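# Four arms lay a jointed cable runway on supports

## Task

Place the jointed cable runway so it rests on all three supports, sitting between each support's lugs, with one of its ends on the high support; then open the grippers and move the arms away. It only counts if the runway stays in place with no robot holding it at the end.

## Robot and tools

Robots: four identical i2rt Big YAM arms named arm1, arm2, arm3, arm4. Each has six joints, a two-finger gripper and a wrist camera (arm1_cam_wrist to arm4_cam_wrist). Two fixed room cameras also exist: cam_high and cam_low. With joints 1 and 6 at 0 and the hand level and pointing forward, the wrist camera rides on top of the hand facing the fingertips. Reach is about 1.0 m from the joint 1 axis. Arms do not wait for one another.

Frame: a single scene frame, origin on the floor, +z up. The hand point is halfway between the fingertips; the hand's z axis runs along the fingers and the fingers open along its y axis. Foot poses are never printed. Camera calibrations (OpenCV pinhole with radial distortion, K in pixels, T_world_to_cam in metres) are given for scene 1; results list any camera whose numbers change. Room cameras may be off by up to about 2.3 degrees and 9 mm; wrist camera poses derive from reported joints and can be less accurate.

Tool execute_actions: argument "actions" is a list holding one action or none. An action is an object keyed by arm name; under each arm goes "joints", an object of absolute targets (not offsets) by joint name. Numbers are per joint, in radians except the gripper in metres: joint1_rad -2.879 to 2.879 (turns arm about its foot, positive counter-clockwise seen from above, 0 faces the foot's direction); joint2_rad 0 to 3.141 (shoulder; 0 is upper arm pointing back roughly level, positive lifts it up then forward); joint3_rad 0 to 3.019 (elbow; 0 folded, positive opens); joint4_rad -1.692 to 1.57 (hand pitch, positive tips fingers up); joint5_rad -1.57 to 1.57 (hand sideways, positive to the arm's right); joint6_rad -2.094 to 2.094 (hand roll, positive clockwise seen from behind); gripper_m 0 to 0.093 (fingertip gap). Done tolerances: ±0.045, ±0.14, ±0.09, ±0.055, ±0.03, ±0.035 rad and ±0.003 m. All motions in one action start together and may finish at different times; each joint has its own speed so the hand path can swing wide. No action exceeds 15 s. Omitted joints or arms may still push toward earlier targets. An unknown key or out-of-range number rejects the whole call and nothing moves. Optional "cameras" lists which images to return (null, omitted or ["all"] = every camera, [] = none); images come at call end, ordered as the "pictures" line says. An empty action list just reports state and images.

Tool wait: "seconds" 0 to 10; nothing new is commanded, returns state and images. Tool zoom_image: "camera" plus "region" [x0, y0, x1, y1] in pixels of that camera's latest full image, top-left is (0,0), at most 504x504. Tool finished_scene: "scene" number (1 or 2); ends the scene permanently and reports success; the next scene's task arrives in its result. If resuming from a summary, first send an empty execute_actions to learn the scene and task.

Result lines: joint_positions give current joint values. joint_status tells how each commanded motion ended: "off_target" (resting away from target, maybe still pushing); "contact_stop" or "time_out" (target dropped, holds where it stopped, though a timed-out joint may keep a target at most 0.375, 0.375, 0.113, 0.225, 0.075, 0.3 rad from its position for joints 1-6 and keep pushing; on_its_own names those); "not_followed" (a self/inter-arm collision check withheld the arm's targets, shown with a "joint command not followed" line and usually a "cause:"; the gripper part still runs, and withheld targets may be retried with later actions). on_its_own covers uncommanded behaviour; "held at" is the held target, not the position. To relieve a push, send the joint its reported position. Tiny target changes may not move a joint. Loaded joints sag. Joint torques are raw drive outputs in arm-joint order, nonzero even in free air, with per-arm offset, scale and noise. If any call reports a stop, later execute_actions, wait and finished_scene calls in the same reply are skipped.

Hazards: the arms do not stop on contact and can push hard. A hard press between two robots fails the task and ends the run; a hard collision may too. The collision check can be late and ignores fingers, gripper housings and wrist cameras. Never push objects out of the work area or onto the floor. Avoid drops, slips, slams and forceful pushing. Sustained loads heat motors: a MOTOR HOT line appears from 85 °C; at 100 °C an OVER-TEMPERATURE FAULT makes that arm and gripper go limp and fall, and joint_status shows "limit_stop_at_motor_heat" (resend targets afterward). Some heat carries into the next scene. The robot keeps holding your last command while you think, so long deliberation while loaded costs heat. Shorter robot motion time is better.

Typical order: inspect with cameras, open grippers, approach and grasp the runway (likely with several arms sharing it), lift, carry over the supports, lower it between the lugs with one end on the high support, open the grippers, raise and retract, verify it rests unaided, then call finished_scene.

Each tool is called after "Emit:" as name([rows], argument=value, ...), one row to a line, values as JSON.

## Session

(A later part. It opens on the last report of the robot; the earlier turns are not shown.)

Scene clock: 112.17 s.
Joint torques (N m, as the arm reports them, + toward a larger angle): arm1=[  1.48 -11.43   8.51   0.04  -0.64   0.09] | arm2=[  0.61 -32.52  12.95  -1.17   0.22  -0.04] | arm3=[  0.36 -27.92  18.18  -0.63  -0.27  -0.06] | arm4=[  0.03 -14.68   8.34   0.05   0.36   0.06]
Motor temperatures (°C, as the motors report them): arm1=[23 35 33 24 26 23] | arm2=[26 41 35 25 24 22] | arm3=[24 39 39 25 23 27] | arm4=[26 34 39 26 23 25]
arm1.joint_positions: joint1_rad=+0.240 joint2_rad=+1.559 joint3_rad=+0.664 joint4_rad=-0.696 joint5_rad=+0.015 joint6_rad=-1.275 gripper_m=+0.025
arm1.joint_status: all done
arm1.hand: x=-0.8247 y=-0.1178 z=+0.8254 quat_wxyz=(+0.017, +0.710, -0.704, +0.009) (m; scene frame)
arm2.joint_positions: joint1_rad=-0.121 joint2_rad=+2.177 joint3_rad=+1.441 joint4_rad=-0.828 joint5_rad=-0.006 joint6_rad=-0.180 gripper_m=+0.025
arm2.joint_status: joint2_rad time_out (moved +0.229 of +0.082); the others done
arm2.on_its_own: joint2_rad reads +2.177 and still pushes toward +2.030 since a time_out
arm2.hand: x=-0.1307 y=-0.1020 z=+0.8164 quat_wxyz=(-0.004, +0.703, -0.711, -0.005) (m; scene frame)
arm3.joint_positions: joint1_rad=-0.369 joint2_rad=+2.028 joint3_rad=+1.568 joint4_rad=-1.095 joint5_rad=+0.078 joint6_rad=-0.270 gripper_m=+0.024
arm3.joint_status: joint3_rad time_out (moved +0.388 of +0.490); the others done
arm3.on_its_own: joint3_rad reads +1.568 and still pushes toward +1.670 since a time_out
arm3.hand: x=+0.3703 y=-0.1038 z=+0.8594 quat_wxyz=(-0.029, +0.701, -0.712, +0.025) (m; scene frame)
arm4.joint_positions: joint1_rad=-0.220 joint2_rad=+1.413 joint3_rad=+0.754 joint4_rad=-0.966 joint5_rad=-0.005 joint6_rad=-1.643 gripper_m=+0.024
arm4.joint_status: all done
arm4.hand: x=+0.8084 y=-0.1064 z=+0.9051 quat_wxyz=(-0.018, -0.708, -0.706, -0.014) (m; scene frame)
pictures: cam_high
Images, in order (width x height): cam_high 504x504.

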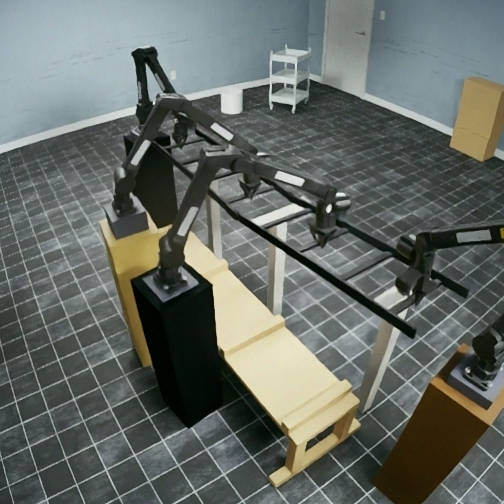

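Emit:
execute_actions([
  {"arm1":{"joints":{"joint1_rad":0.57,"joint2_rad":1.65,"joint3_rad":0.855,"joint4_rad":-0.69,"joint6_rad":-0.95}},"arm2":{"joints":{"joint1_rad":-0.085,"joint2_rad":2.28,"joint3_rad":2.05,"joint4_rad":-1.09,"joint6_rad":-0.145}},"arm3":{"joints":{"joint1_rad":-0.322,"joint2_rad":2.255,"joint3_rad":2.25,"joint4_rad":-1.34,"joint5_rad":0.09,"joint6_rad":-0.225}},"arm4":{"joints":{"joint1_rad":-0.565,"joint2_rad":1.44,"joint3_rad":0.865,"joint5_rad":0.03,"joint6_rad":-1.99}}},
])

Scene clock: 120.27 s.
Joint torques (N m, as the arm reports them, + toward a larger angle): arm1=[  2.88 -15.08   7.47  -0.05  -0.69   0.16] | arm2=[  1.2  -39.65  17.08  -1.53  -0.02  -0.01] | arm3=[  1.5  -34.22  19.82  -0.3   -0.16  -0.03] | arm4=[ -0.97 -15.42   9.99  -0.66   0.37  -0.09]
Motor temperatures (°C, as the motors report them): arm1=[23 35 33 24 26 23] | arm2=[26 45 40 25 24 22] | arm3=[24 42 41 25 24 27] | arm4=[26 33 38 26 23 25]
arm1.joint_positions: joint1_rad=+0.545 joint2_rad=+1.719 joint3_rad=+0.808 joint4_rad=-0.683 joint5_rad=+0.017 joint6_rad=-0.963 gripper_m=+0.025
arm1.joint_status: all done
arm1.hand: x=-0.8216 y=+0.0004 z=+0.8052 quat_wxyz=(+0.016, +0.708, -0.706, +0.013) (m; scene frame)
arm2.joint_positions: joint1_rad=-0.097 joint2_rad=+2.459 joint3_rad=+1.944 joint4_rad=-1.048 joint5_rad=+0.002 joint6_rad=-0.147 gripper_m=+0.025
arm2.joint_status: joint2_rad time_out (moved +0.282 of +0.103); joint3_rad time_out (moved +0.504 of +0.609); the others done
arm2.on_its_own: joint2_rad reads +2.459 and still pushes toward +2.280 since a time_out; joint3_rad reads +1.944 and still pushes toward +2.050 since a time_out
arm2.hand: x=-0.1244 y=+0.0138 z=+0.7990 quat_wxyz=(-0.007, +0.700, -0.714, -0.002) (m; scene frame)
arm3.joint_positions: joint1_rad=-0.328 joint2_rad=+2.355 joint3_rad=+2.110 joint4_rad=-1.331 joint5_rad=+0.095 joint6_rad=-0.223 gripper_m=+0.024
arm3.joint_status: joint3_rad time_out (moved +0.542 of +0.682); the others done
arm3.on_its_own: joint3_rad reads +2.110 and still pushes toward +2.222 since a time_out
arm3.hand: x=+0.3761 y=+0.0098 z=+0.8481 quat_wxyz=(-0.026, +0.699, -0.713, +0.037) (m; scene frame)
arm4.joint_positions: joint1_rad=-0.548 joint2_rad=+1.501 joint3_rad=+0.814 joint4_rad=-0.955 joint5_rad=+0.019 joint6_rad=-1.968 gripper_m=+0.024
arm4.joint_status: all done
arm4.hand: x=+0.8135 y=+0.0072 z=+0.8953 quat_wxyz=(-0.025, -0.709, -0.705, -0.021) (m; scene frame)
pictures: arm1_cam_wrist, arm2_cam_wrist, arm3_cam_wrist, arm4_cam_wrist, cam_high, cam_low
camera_calibration (this result's frames):
arm1_cam_wrist: T_world_to_cam=[[0.999846, 0.00546218, -0.0166658, 0.834332], [0.0145656, -0.787918, 0.615607, -0.47442], [-0.00976873, -0.615755, -0.787877, 0.747351], [0, 0, 0, 1]] pos_world=[-0.819993, 0.081824, 0.894781]
arm2_cam_wrist: T_world_to_cam=[[0.999519, -0.0258649, 0.0171011, 0.109663], [-0.0309951, -0.818073, 0.574279, -0.44695], [-0.000863722, -0.574533, -0.818481, 0.784845], [0, 0, 0, 1]] pos_world=[-0.122786, 0.0881177, 0.897179]
arm3_cam_wrist: T_world_to_cam=[[0.996425, -0.0146032, 0.0832119, -0.444149], [-0.0617398, -0.798194, 0.599228, -0.472606], [0.0576686, -0.602223, -0.796242, 0.780259], [0, 0, 0, 1]] pos_world=[0.368387, 0.0861735, 0.941432]
arm4_cam_wrist: T_world_to_cam=[[-0.997378, 0.0177975, -0.0701449, 0.87923], [-0.0265622, 0.811601, 0.583607, -0.504214], [0.0673165, 0.58394, -0.809001, 0.793735], [0, 0, 0, 1]] pos_world=[0.8101, -0.0699209, 0.998069]
Images, in order (width x height): arm1_cam_wrist 504x504, arm2_cam_wrist 504x504, arm3_cam_wrist 504x504, arm4_cam_wrist 504x504, cam_high 504x504, cam_low 504x504.

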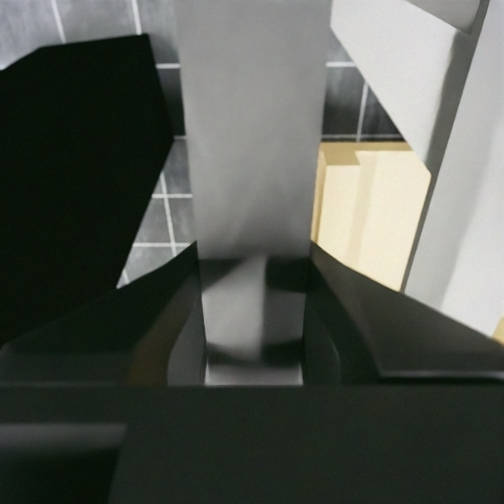

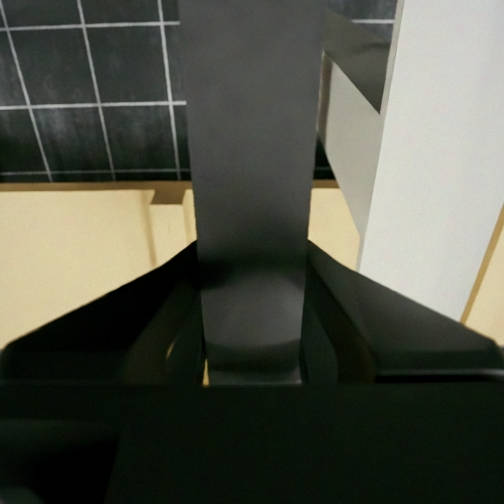

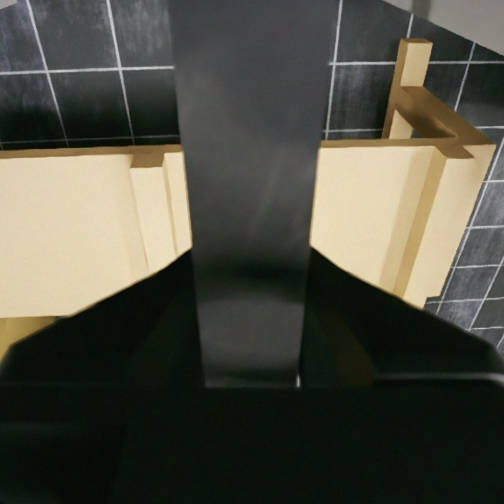

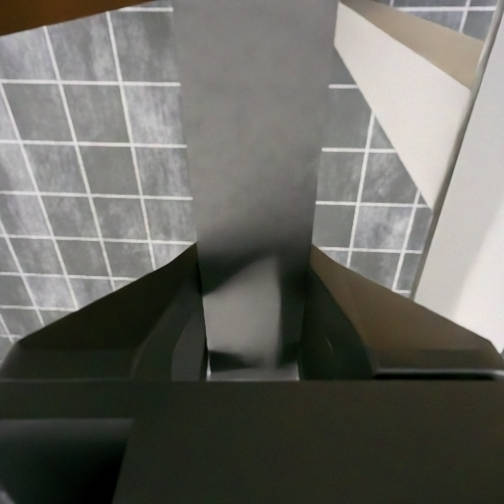

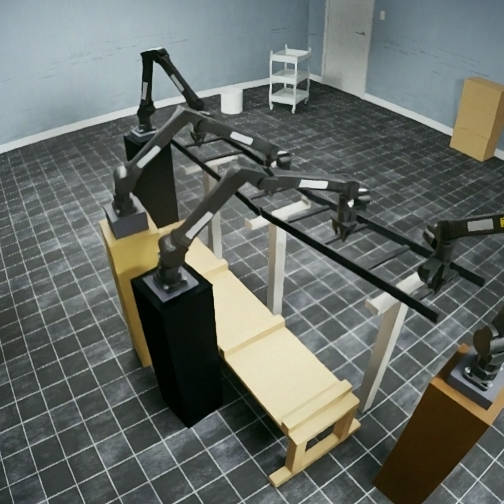

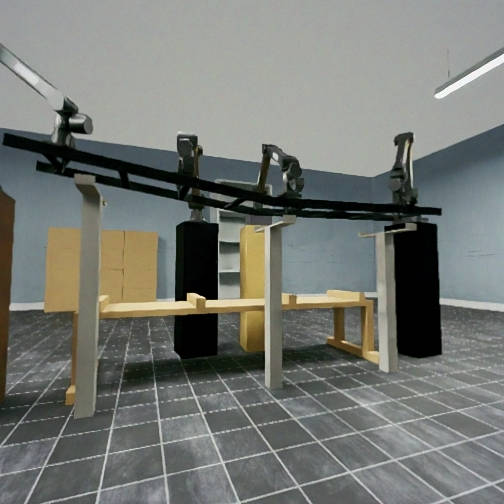

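Emit:
execute_actions([
  {"arm1":{"joints":{"joint1_rad":0.56,"joint2_rad":1.775,"joint3_rad":0.83,"joint4_rad":-0.535}},"arm2":{"joints":{"joint2_rad":2.355,"joint3_rad":2.055,"joint4_rad":-1.015}},"arm3":{"joints":{"joint1_rad":-0.315,"joint2_rad":2.29,"joint3_rad":2.17,"joint4_rad":-1.245,"joint5_rad":0.1}},"arm4":{"joints":{"joint1_rad":-0.55,"joint2_rad":1.55,"joint3_rad":0.835,"joint4_rad":-0.85,"joint5_rad":0.04,"joint6_rad":-1.975}}},
], cameras=["cam_high","cam_low"])

Emit:
zoom_image(camera="cam_high", region=[160,110,500,350])

Scene clock: 133.50 s.
Joint torques (N m, as the arm reports them, + toward a larger angle): arm1=[  1.86 -16.01   6.22   0.61  -0.77   0.17] | arm2=[  1.07 -40.18  16.71  -1.14  -0.02  -0.03] | arm3=[  0.82 -36.27  16.74   0.73  -0.26  -0.1 ] | arm4=[ -0.7  -14.88   7.5    0.46   0.44   0.11]
Motor temperatures (°C, as the motors report them): arm1=[23 36 33 24 27 23] | arm2=[26 52 48 25 24 22] | arm3=[24 48 44 25 23 27] | arm4=[26 33 39 26 23 25]
arm1.joint_positions: joint1_rad=+0.545 joint2_rad=+1.850 joint3_rad=+0.788 joint4_rad=-0.548 joint5_rad=+0.019 joint6_rad=-0.964 gripper_m=+0.025
arm1.joint_status: all done
arm1.hand: x=-0.8258 y=-0.0038 z=+0.7544 quat_wxyz=(+0.025, +0.708, -0.706, +0.013) (m; scene frame)
arm2.joint_positions: joint1_rad=-0.091 joint2_rad=+2.538 joint3_rad=+1.949 joint4_rad=-0.980 joint5_rad=+0.002 joint6_rad=-0.145 gripper_m=+0.025
arm2.joint_status: joint2_rad time_out (moved +0.079 of -0.104); joint3_rad time_out (moved +0.005 of +0.111); the others done
arm2.on_its_own: joint2_rad reads +2.538 and still pushes toward +2.355 since a time_out; joint3_rad reads +1.949 and still pushes toward +2.055 since a time_out
arm2.hand: x=-0.1286 y=+0.0121 z=+0.7478 quat_wxyz=(-0.004, +0.702, -0.713, -0.001) (m; scene frame)
arm3.joint_positions: joint1_rad=-0.319 joint2_rad=+2.410 joint3_rad=+2.089 joint4_rad=-1.270 joint5_rad=+0.108 joint6_rad=-0.218 gripper_m=+0.024
arm3.joint_status: all done
arm3.hand: x=+0.3718 y=+0.0112 z=+0.8029 quat_wxyz=(-0.023, +0.701, -0.712, +0.046) (m; scene frame)
arm4.joint_positions: joint1_rad=-0.546 joint2_rad=+1.601 joint3_rad=+0.807 joint4_rad=-0.863 joint5_rad=+0.028 joint6_rad=-1.970 gripper_m=+0.024
arm4.joint_status: all done
arm4.hand: x=+0.8069 y=+0.0110 z=+0.8596 quat_wxyz=(-0.030, -0.707, -0.706, -0.027) (m; scene frame)
pictures: cam_high, cam_low
Images, in order (width x height): cam_high 504x504, cam_low 504x504.

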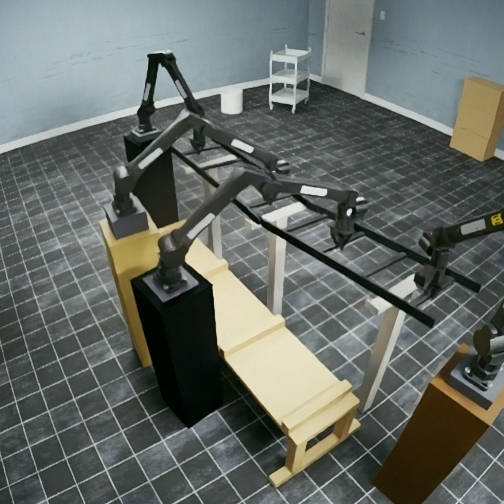

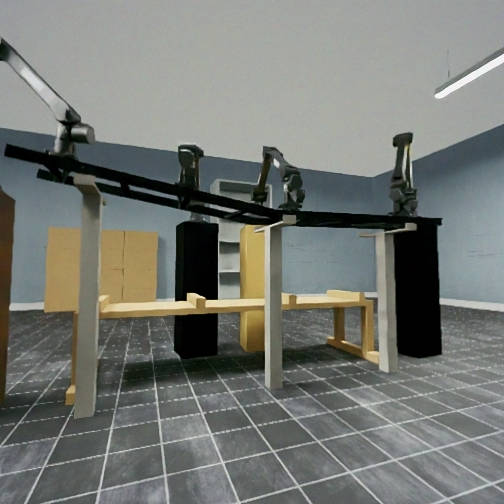

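Region (160, 110, 500, 350) of cam_high's 504x504 image, scaled by 1.482, with more detail than that image has; it fills the top 356 rows of this view, and the rest is white.

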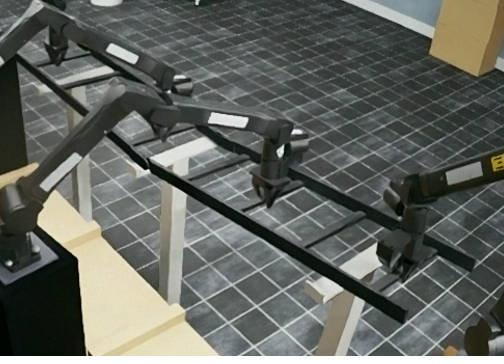

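Emit:
execute_actions([
  {"arm1":{"joints":{"joint1_rad":0.59,"joint2_rad":1.85,"joint3_rad":0.845,"joint4_rad":-0.47,"joint6_rad":-0.935}},"arm2":{"joints":{"joint2_rad":2.41,"joint3_rad":2.09,"joint4_rad":-0.97}},"arm3":{"joints":{"joint2_rad":2.33,"joint3_rad":2.15,"joint4_rad":-1.2}},"arm4":{"joints":{"joint1_rad":-0.535,"joint2_rad":1.64,"joint3_rad":0.81,"joint4_rad":-0.76}}},
], cameras=["cam_high","cam_low"])

Emit:
zoom_image(camera="cam_high", region=[160,130,330,250])

Scene clock: 143.33 s.
Joint torques (N m, as the arm reports them, + toward a larger angle): arm1=[  2.17 -15.32   6.84   0.45  -0.56   0.08] | arm2=[  0.23 -38.67  17.29  -0.34   0.    -0.12] | arm3=[  1.02 -35.15  15.56   0.63   0.18  -0.16] | arm4=[  1.91 -15.27   6.61   0.29   0.21   0.01]
Motor temperatures (°C, as the motors report them): arm1=[23 37 33 24 27 23] | arm2=[26 55 51 25 24 22] | arm3=[24 51 43 25 23 27] | arm4=[26 33 38 26 23 25]
arm1.joint_positions: joint1_rad=+0.572 joint2_rad=+1.911 joint3_rad=+0.788 joint4_rad=-0.478 joint5_rad=+0.014 joint6_rad=-0.937 gripper_m=+0.025
arm1.joint_status: all done
arm1.hand: x=-0.8299 y=+0.0060 z=+0.7323 quat_wxyz=(+0.020, +0.708, -0.706, +0.011) (m; scene frame)
arm2.joint_positions: joint1_rad=-0.085 joint2_rad=+2.572 joint3_rad=+1.973 joint4_rad=-0.951 joint5_rad=+0.001 joint6_rad=-0.136 gripper_m=+0.025
arm2.joint_status: joint2_rad time_out (moved +0.033 of -0.128); joint3_rad time_out (moved +0.024 of +0.141); the others done
arm2.on_its_own: joint2_rad reads +2.572 and still pushes toward +2.410 since a time_out; joint3_rad reads +1.973 and still pushes toward +2.085 since a time_out
arm2.hand: x=-0.1316 y=+0.0207 z=+0.7331 quat_wxyz=(-0.012, +0.701, -0.713, -0.007) (m; scene frame)
arm3.joint_positions: joint1_rad=-0.317 joint2_rad=+2.436 joint3_rad=+2.082 joint4_rad=-1.221 joint5_rad=+0.097 joint6_rad=-0.212 gripper_m=+0.024
arm3.joint_status: all done
arm3.hand: x=+0.3694 y=+0.0169 z=+0.7819 quat_wxyz=(-0.027, +0.699, -0.713, +0.037) (m; scene frame)
arm4.joint_positions: joint1_rad=-0.544 joint2_rad=+1.680 joint3_rad=+0.788 joint4_rad=-0.765 joint5_rad=+0.035 joint6_rad=-1.966 gripper_m=+0.024
arm4.joint_status: all done
arm4.hand: x=+0.8054 y=+0.0124 z=+0.8275 quat_wxyz=(-0.028, -0.708, -0.705, -0.031) (m; scene frame)
pictures: cam_high, cam_low
Images, in order (width x height): cam_high 504x504, cam_low 504x504.

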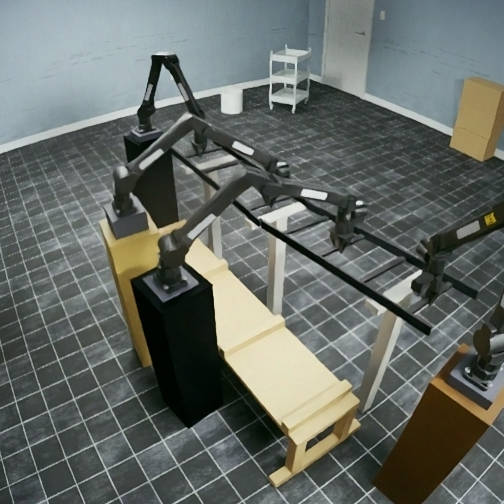

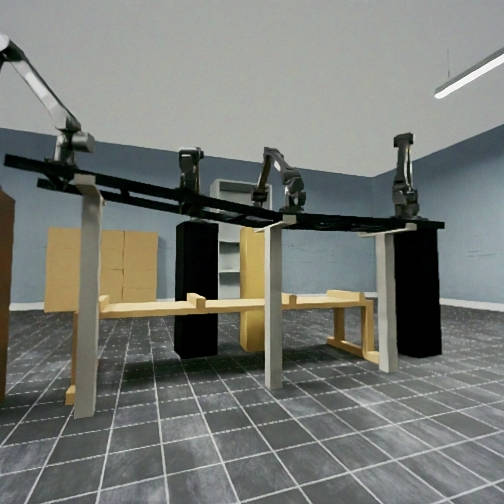

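Region (160, 130, 330, 250) of cam_high's 504x504 image, scaled by 2.965, with more detail than that image has; it fills the top 356 rows of this view, and the rest is white.

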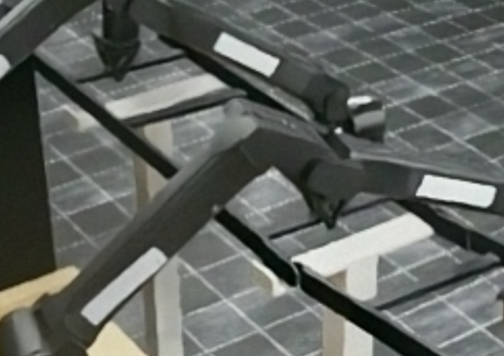

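Emit:
execute_actions([
  {"arm1":{"joints":{"joint1_rad":0.58,"joint2_rad":1.93,"joint3_rad":0.81,"joint4_rad":-0.44}},"arm2":{"joints":{"joint2_rad":2.54,"joint3_rad":2.01,"joint4_rad":-0.94}},"arm3":{"joints":{"joint2_rad":2.42,"joint3_rad":2.1,"joint4_rad":-1.2}},"arm4":{"joints":{"joint1_rad":-0.544,"joint2_rad":1.7,"joint3_rad":0.795,"joint4_rad":-0.73}}},
], cameras=["cam_high","cam_low"])

Emit:
zoom_image(camera="cam_low", region=[230,190,450,260])

Scene clock: 151.73 s.
Joint torques (N m, as the arm reports them, + toward a larger angle): arm1=[  1.52 -12.8    4.33   0.13  -0.51   0.09] | arm2=[  0.26 -29.69  11.01   0.34  -0.04  -0.11] | arm3=[  1.06 -28.05  12.07   0.01   0.14  -0.16] | arm4=[  0.91 -12.2    5.9    0.6    0.12   0.06]
Motor temperatures (°C, as the motors report them): arm1=[23 37 33 24 27 23] | arm2=[26 57 53 25 24 22] | arm3=[24 52 43 25 23 27] | arm4=[26 33 37 26 23 25]
arm1.joint_positions: joint1_rad=+0.569 joint2_rad=+1.954 joint3_rad=+0.788 joint4_rad=-0.439 joint5_rad=+0.012 joint6_rad=-0.939 gripper_m=+0.025
arm1.joint_status: all done
arm1.hand: x=-0.8308 y=+0.0042 z=+0.7172 quat_wxyz=(+0.021, +0.708, -0.706, +0.010) (m; scene frame)
arm2.joint_positions: joint1_rad=-0.085 joint2_rad=+2.586 joint3_rad=+1.973 joint4_rad=-0.935 joint5_rad=+0.002 joint6_rad=-0.136 gripper_m=+0.025
arm2.joint_status: all done
arm2.hand: x=-0.1314 y=+0.0199 z=+0.7231 quat_wxyz=(-0.013, +0.701, -0.713, -0.007) (m; scene frame)
arm3.joint_positions: joint1_rad=-0.317 joint2_rad=+2.445 joint3_rad=+2.070 joint4_rad=-1.201 joint5_rad=+0.097 joint6_rad=-0.212 gripper_m=+0.024
arm3.joint_status: all done
arm3.hand: x=+0.3692 y=+0.0159 z=+0.7719 quat_wxyz=(-0.027, +0.699, -0.713, +0.037) (m; scene frame)
arm4.joint_positions: joint1_rad=-0.542 joint2_rad=+1.700 joint3_rad=+0.781 joint4_rad=-0.743 joint5_rad=+0.037 joint6_rad=-1.963 gripper_m=+0.024
arm4.joint_status: all done
arm4.hand: x=+0.8071 y=+0.0113 z=+0.8190 quat_wxyz=(-0.030, -0.708, -0.705, -0.033) (m; scene frame)
pictures: cam_high, cam_low
Images, in order (width x height): cam_high 504x504, cam_low 504x504.

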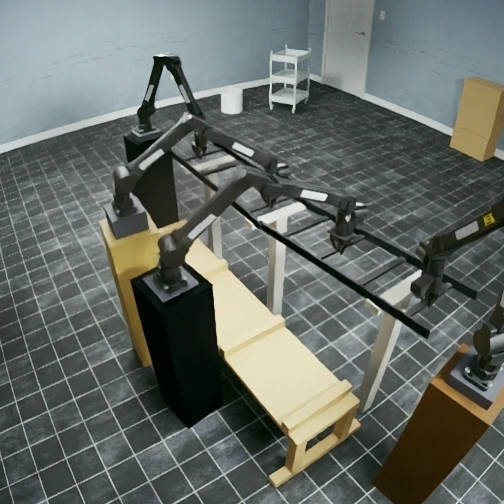

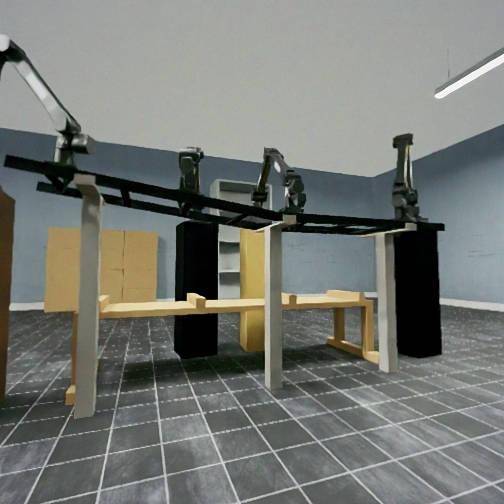

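Region (230, 190, 450, 260) of cam_low's 504x504 image, scaled by 2.291, with more detail than that image has; it fills the top 160 rows of this view, and the rest is white.

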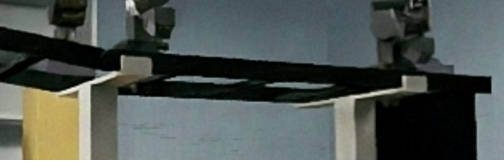

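Emit:
execute_actions([
  {"arm1":{"joints":{"gripper_m":0.065}},"arm2":{"joints":{"gripper_m":0.05}},"arm3":{"joints":{"gripper_m":0.07}},"arm4":{"joints":{"gripper_m":0.06}}},
], cameras=[])

Emit:
execute_actions([
  {"arm1":{"joints":{"joint2_rad":1.78,"joint3_rad":0.79,"joint4_rad":-0.62}},"arm2":{"joints":{"joint2_rad":2.42,"joint4_rad":-1.1}},"arm3":{"joints":{"joint2_rad":2.28,"joint4_rad":-1.35}},"arm4":{"joints":{"joint2_rad":1.55,"joint3_rad":0.84,"joint4_rad":-0.92}}},
], cameras=[])

Emit:
execute_actions([
  {"arm1":{"joints":{"joint2_rad":1.15,"joint3_rad":1.0,"joint4_rad":-1.1}},"arm2":{"joints":{"joint2_rad":1.75,"joint4_rad":-1.45}},"arm3":{"joints":{"joint2_rad":1.7,"joint4_rad":-1.6}},"arm4":{"joints":{"joint2_rad":1.0,"joint3_rad":1.1,"joint4_rad":-1.4}}},
])

Scene clock: 167.10 s.
Joint torques (N m, as the arm reports them, + toward a larger angle): arm1=[  1.26 -12.56   4.36   0.14  -0.18   0.09] | arm2=[  0.18 -26.16  10.9    0.48  -0.03  -0.11] | arm3=[  1.66 -27.82  12.11   0.     0.12  -0.13] | arm4=[  0.27 -12.88   6.17   0.61   0.1   -0.01]
Motor temperatures (°C, as the motors report them): arm1=[23 36 31 24 27 23] | arm2=[26 54 47 25 24 22] | arm3=[24 49 40 25 23 27] | arm4=[26 33 35 26 23 25]
arm1.joint_positions: joint1_rad=+0.571 joint2_rad=+1.950 joint3_rad=+0.789 joint4_rad=-0.439 joint5_rad=+0.004 joint6_rad=-0.939 gripper_m=+0.065
arm1.joint_status: all done
arm1.hand: x=-0.8311 y=+0.0067 z=+0.7185 quat_wxyz=(+0.019, +0.708, -0.706, +0.006) (m; scene frame)
arm2.joint_positions: joint1_rad=-0.085 joint2_rad=+2.541 joint3_rad=+1.979 joint4_rad=-0.935 joint5_rad=+0.002 joint6_rad=-0.137 gripper_m=+0.050
arm2.joint_status: all done
arm2.hand: x=-0.1291 y=+0.0360 z=+0.7559 quat_wxyz=(-0.033, +0.700, -0.713, -0.022) (m; scene frame)
arm3.joint_positions: joint1_rad=-0.317 joint2_rad=+2.444 joint3_rad=+2.070 joint4_rad=-1.201 joint5_rad=+0.098 joint6_rad=-0.214 gripper_m=+0.070
arm3.joint_status: all done
arm3.hand: x=+0.3694 y=+0.0161 z=+0.7727 quat_wxyz=(-0.028, +0.700, -0.712, +0.038) (m; scene frame)
arm4.joint_positions: joint1_rad=-0.542 joint2_rad=+1.700 joint3_rad=+0.781 joint4_rad=-0.743 joint5_rad=+0.038 joint6_rad=-1.963 gripper_m=+0.060
arm4.joint_status: all done
arm4.hand: x=+0.8071 y=+0.0114 z=+0.8190 quat_wxyz=(-0.030, -0.708, -0.705, -0.033) (m; scene frame)
pictures: none
No camera images: the call's "cameras" was empty. Leave "cameras" out to get every camera's image.

Scene clock: 168.50 s.
Joint torques (N m, as the arm reports them, + toward a larger angle): arm1=[ 1.28 -9.86  4.37 -0.31 -0.17  0.09] | arm2=[  0.24 -23.78  10.88   0.07  -0.03  -0.1 ] | arm3=[  1.01 -23.58  12.6   -0.42   0.11  -0.13] | arm4=[  0.13 -10.74   8.3   -0.54   0.1    0.01]
Motor temperatures (°C, as the motors report them): arm1=[23 36 31 24 27 23] | arm2=[26 53 46 25 24 22] | arm3=[24 49 40 25 23 27] | arm4=[26 33 36 26 23 25]
arm1.joint_positions: joint1_rad=+0.571 joint2_rad=+1.775 joint3_rad=+0.786 joint4_rad=-0.606 joint5_rad=+0.004 joint6_rad=-0.939 gripper_m=+0.065
arm1.joint_status: all done
arm1.hand: x=-0.8320 y=+0.0071 z=+0.7802 quat_wxyz=(+0.016, +0.708, -0.706, +0.007) (m; scene frame)
arm2.joint_positions: joint1_rad=-0.085 joint2_rad=+2.397 joint3_rad=+1.987 joint4_rad=-1.087 joint5_rad=+0.002 joint6_rad=-0.137 gripper_m=+0.050
arm2.joint_status: all done
arm2.hand: x=-0.1293 y=+0.0364 z=+0.8560 quat_wxyz=(-0.033, +0.700, -0.713, -0.022) (m; scene frame)
arm3.joint_positions: joint1_rad=-0.317 joint2_rad=+2.272 joint3_rad=+2.070 joint4_rad=-1.335 joint5_rad=+0.098 joint6_rad=-0.214 gripper_m=+0.070
arm3.joint_status: all done
arm3.hand: x=+0.3675 y=+0.0054 z=+0.8900 quat_wxyz=(-0.044, +0.699, -0.713, +0.027) (m; scene frame)
arm4.joint_positions: joint1_rad=-0.542 joint2_rad=+1.538 joint3_rad=+0.810 joint4_rad=-0.901 joint5_rad=+0.038 joint6_rad=-1.963 gripper_m=+0.060
arm4.joint_status: all done
arm4.hand: x=+0.8071 y=+0.0114 z=+0.8818 quat_wxyz=(-0.015, -0.709, -0.705, -0.027) (m; scene frame)
pictures: none
No camera images: the call's "cameras" was empty. Leave "cameras" out to get every camera's image.

Scene clock: 170.30 s.
Joint torques (N m, as the arm reports them, + toward a larger angle): arm1=[ 1.33 -5.69  8.77  0.21 -0.17  0.11] | arm2=[  0.26 -18.04  10.55   0.72  -0.03  -0.1 ] | arm3=[  1.01 -17.72  12.05   0.05   0.12  -0.12] | arm4=[ 0.56 -4.95  9.83  0.12  0.13  0.04]
Motor temperatures (°C, as the motors report them): arm1=[23 36 31 24 27 23] | arm2=[26 52 46 25 24 22] | arm3=[24 49 40 25 23 27] | arm4=[26 32 36 26 23 25]
arm1.joint_positions: joint1_rad=+0.571 joint2_rad=+1.144 joint3_rad=+0.981 joint4_rad=-1.086 joint5_rad=+0.003 joint6_rad=-0.939 gripper_m=+0.065
arm1.joint_status: all done
arm1.hand: x=-0.8233 y=+0.0188 z=+1.0655 quat_wxyz=(-0.155, +0.700, -0.696, +0.033) (m; scene frame)
arm2.joint_positions: joint1_rad=-0.085 joint2_rad=+1.748 joint3_rad=+2.002 joint4_rad=-1.436 joint5_rad=+0.002 joint6_rad=-0.137 gripper_m=+0.050
arm2.joint_status: all done
arm2.hand: x=-0.1454 y=-0.0609 z=+1.2756 quat_wxyz=(-0.159, +0.687, -0.699, -0.115) (m; scene frame)
arm3.joint_positions: joint1_rad=-0.317 joint2_rad=+1.717 joint3_rad=+2.080 joint4_rad=-1.585 joint5_rad=+0.098 joint6_rad=-0.214 gripper_m=+0.070
arm3.joint_status: all done
arm3.hand: x=+0.3420 y=-0.1111 z=+1.2350 quat_wxyz=(-0.176, +0.683, -0.707, -0.057) (m; scene frame)
arm4.joint_positions: joint1_rad=-0.542 joint2_rad=+0.992 joint3_rad=+1.083 joint4_rad=-1.381 joint5_rad=+0.038 joint6_rad=-1.963 gripper_m=+0.060
arm4.joint_status: all done
arm4.hand: x=+0.8356 y=-0.0008 z=+1.1528 quat_wxyz=(+0.141, -0.704, -0.695, +0.038) (m; scene frame)
pictures: arm1_cam_wrist, arm2_cam_wrist, arm3_cam_wrist, arm4_cam_wrist, cam_high, cam_low
camera_calibration (this result's frames):
arm1_cam_wrist: T_world_to_cam=[[0.967816, -0.0109193, 0.251423, 0.528542], [-0.118781, -0.900593, 0.418118, -0.517434], [0.221865, -0.434525, -0.872905, 1.24167], [0, 0, 0, 1]] pos_world=[-0.848475, 0.0793114, 1.16732]
arm2_cam_wrist: T_world_to_cam=[[0.997156, -0.0386985, 0.0646712, 0.0587498], [-0.0526511, -0.971675, 0.23038, -0.356164], [0.053924, -0.23313, -0.970949, 1.35525], [0, 0, 0, 1]] pos_world=[-0.150416, -0.0278523, 1.39414]
arm3_cam_wrist: T_world_to_cam=[[0.986166, -0.0560908, 0.155983, -0.535053], [-0.0995482, -0.952823, 0.286739, -0.42143], [0.132541, -0.2983, -0.945225, 1.20966], [0, 0, 0, 1]] pos_world=[0.325369, -0.0707187, 1.3477]
arm4_cam_wrist: T_world_to_cam=[[-0.96884, 0.00554842, 0.247623, 0.529277], [0.177418, 0.713162, 0.678176, -0.926977], [-0.172833, 0.700978, -0.691924, 1.07107], [0, 0, 0, 1]] pos_world=[0.862363, -0.0926469, 1.23869]
Images, in order (width x height): arm1_cam_wrist 504x504, arm2_cam_wrist 504x504, arm3_cam_wrist 504x504, arm4_cam_wrist 504x504, cam_high 504x504, cam_low 504x504.

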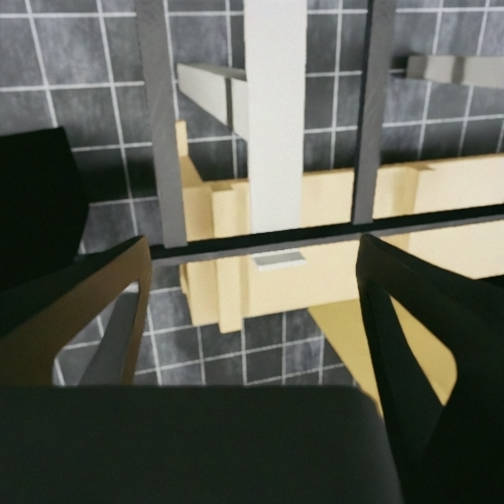

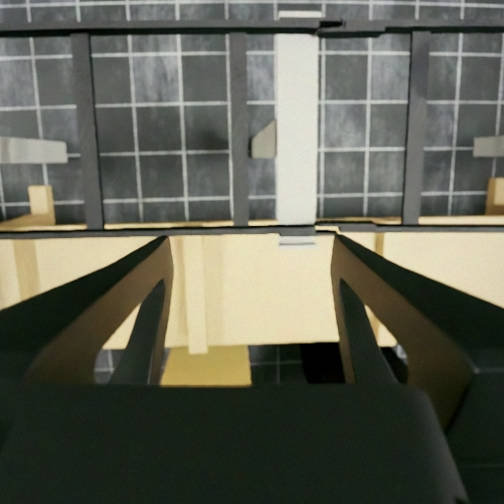

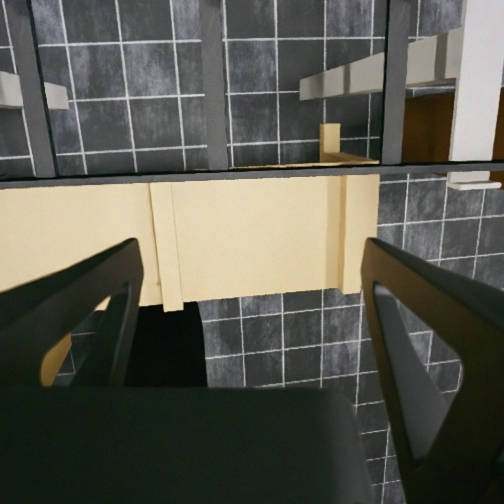

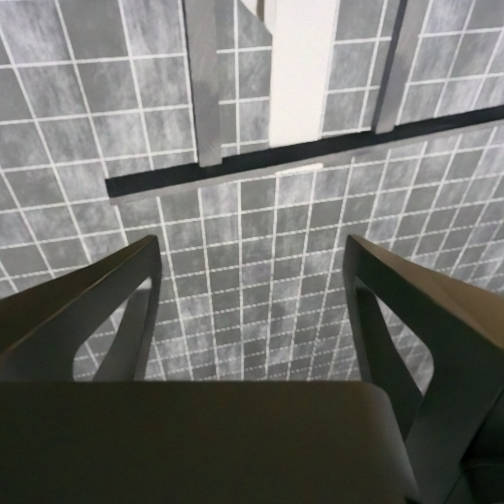

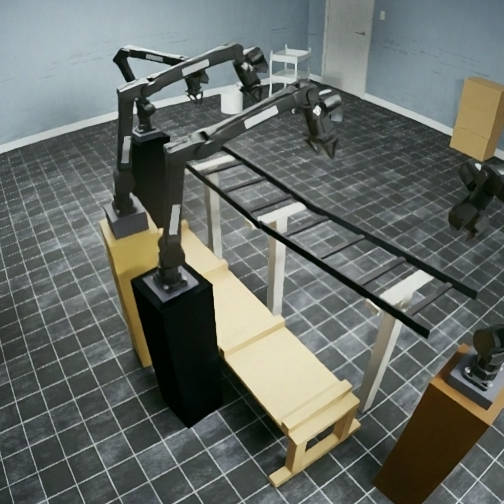

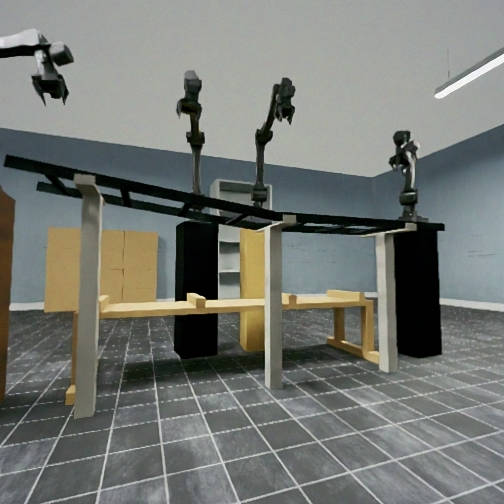

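Emit:
finished_scene(scene=2)

The scene is finished: the task was done.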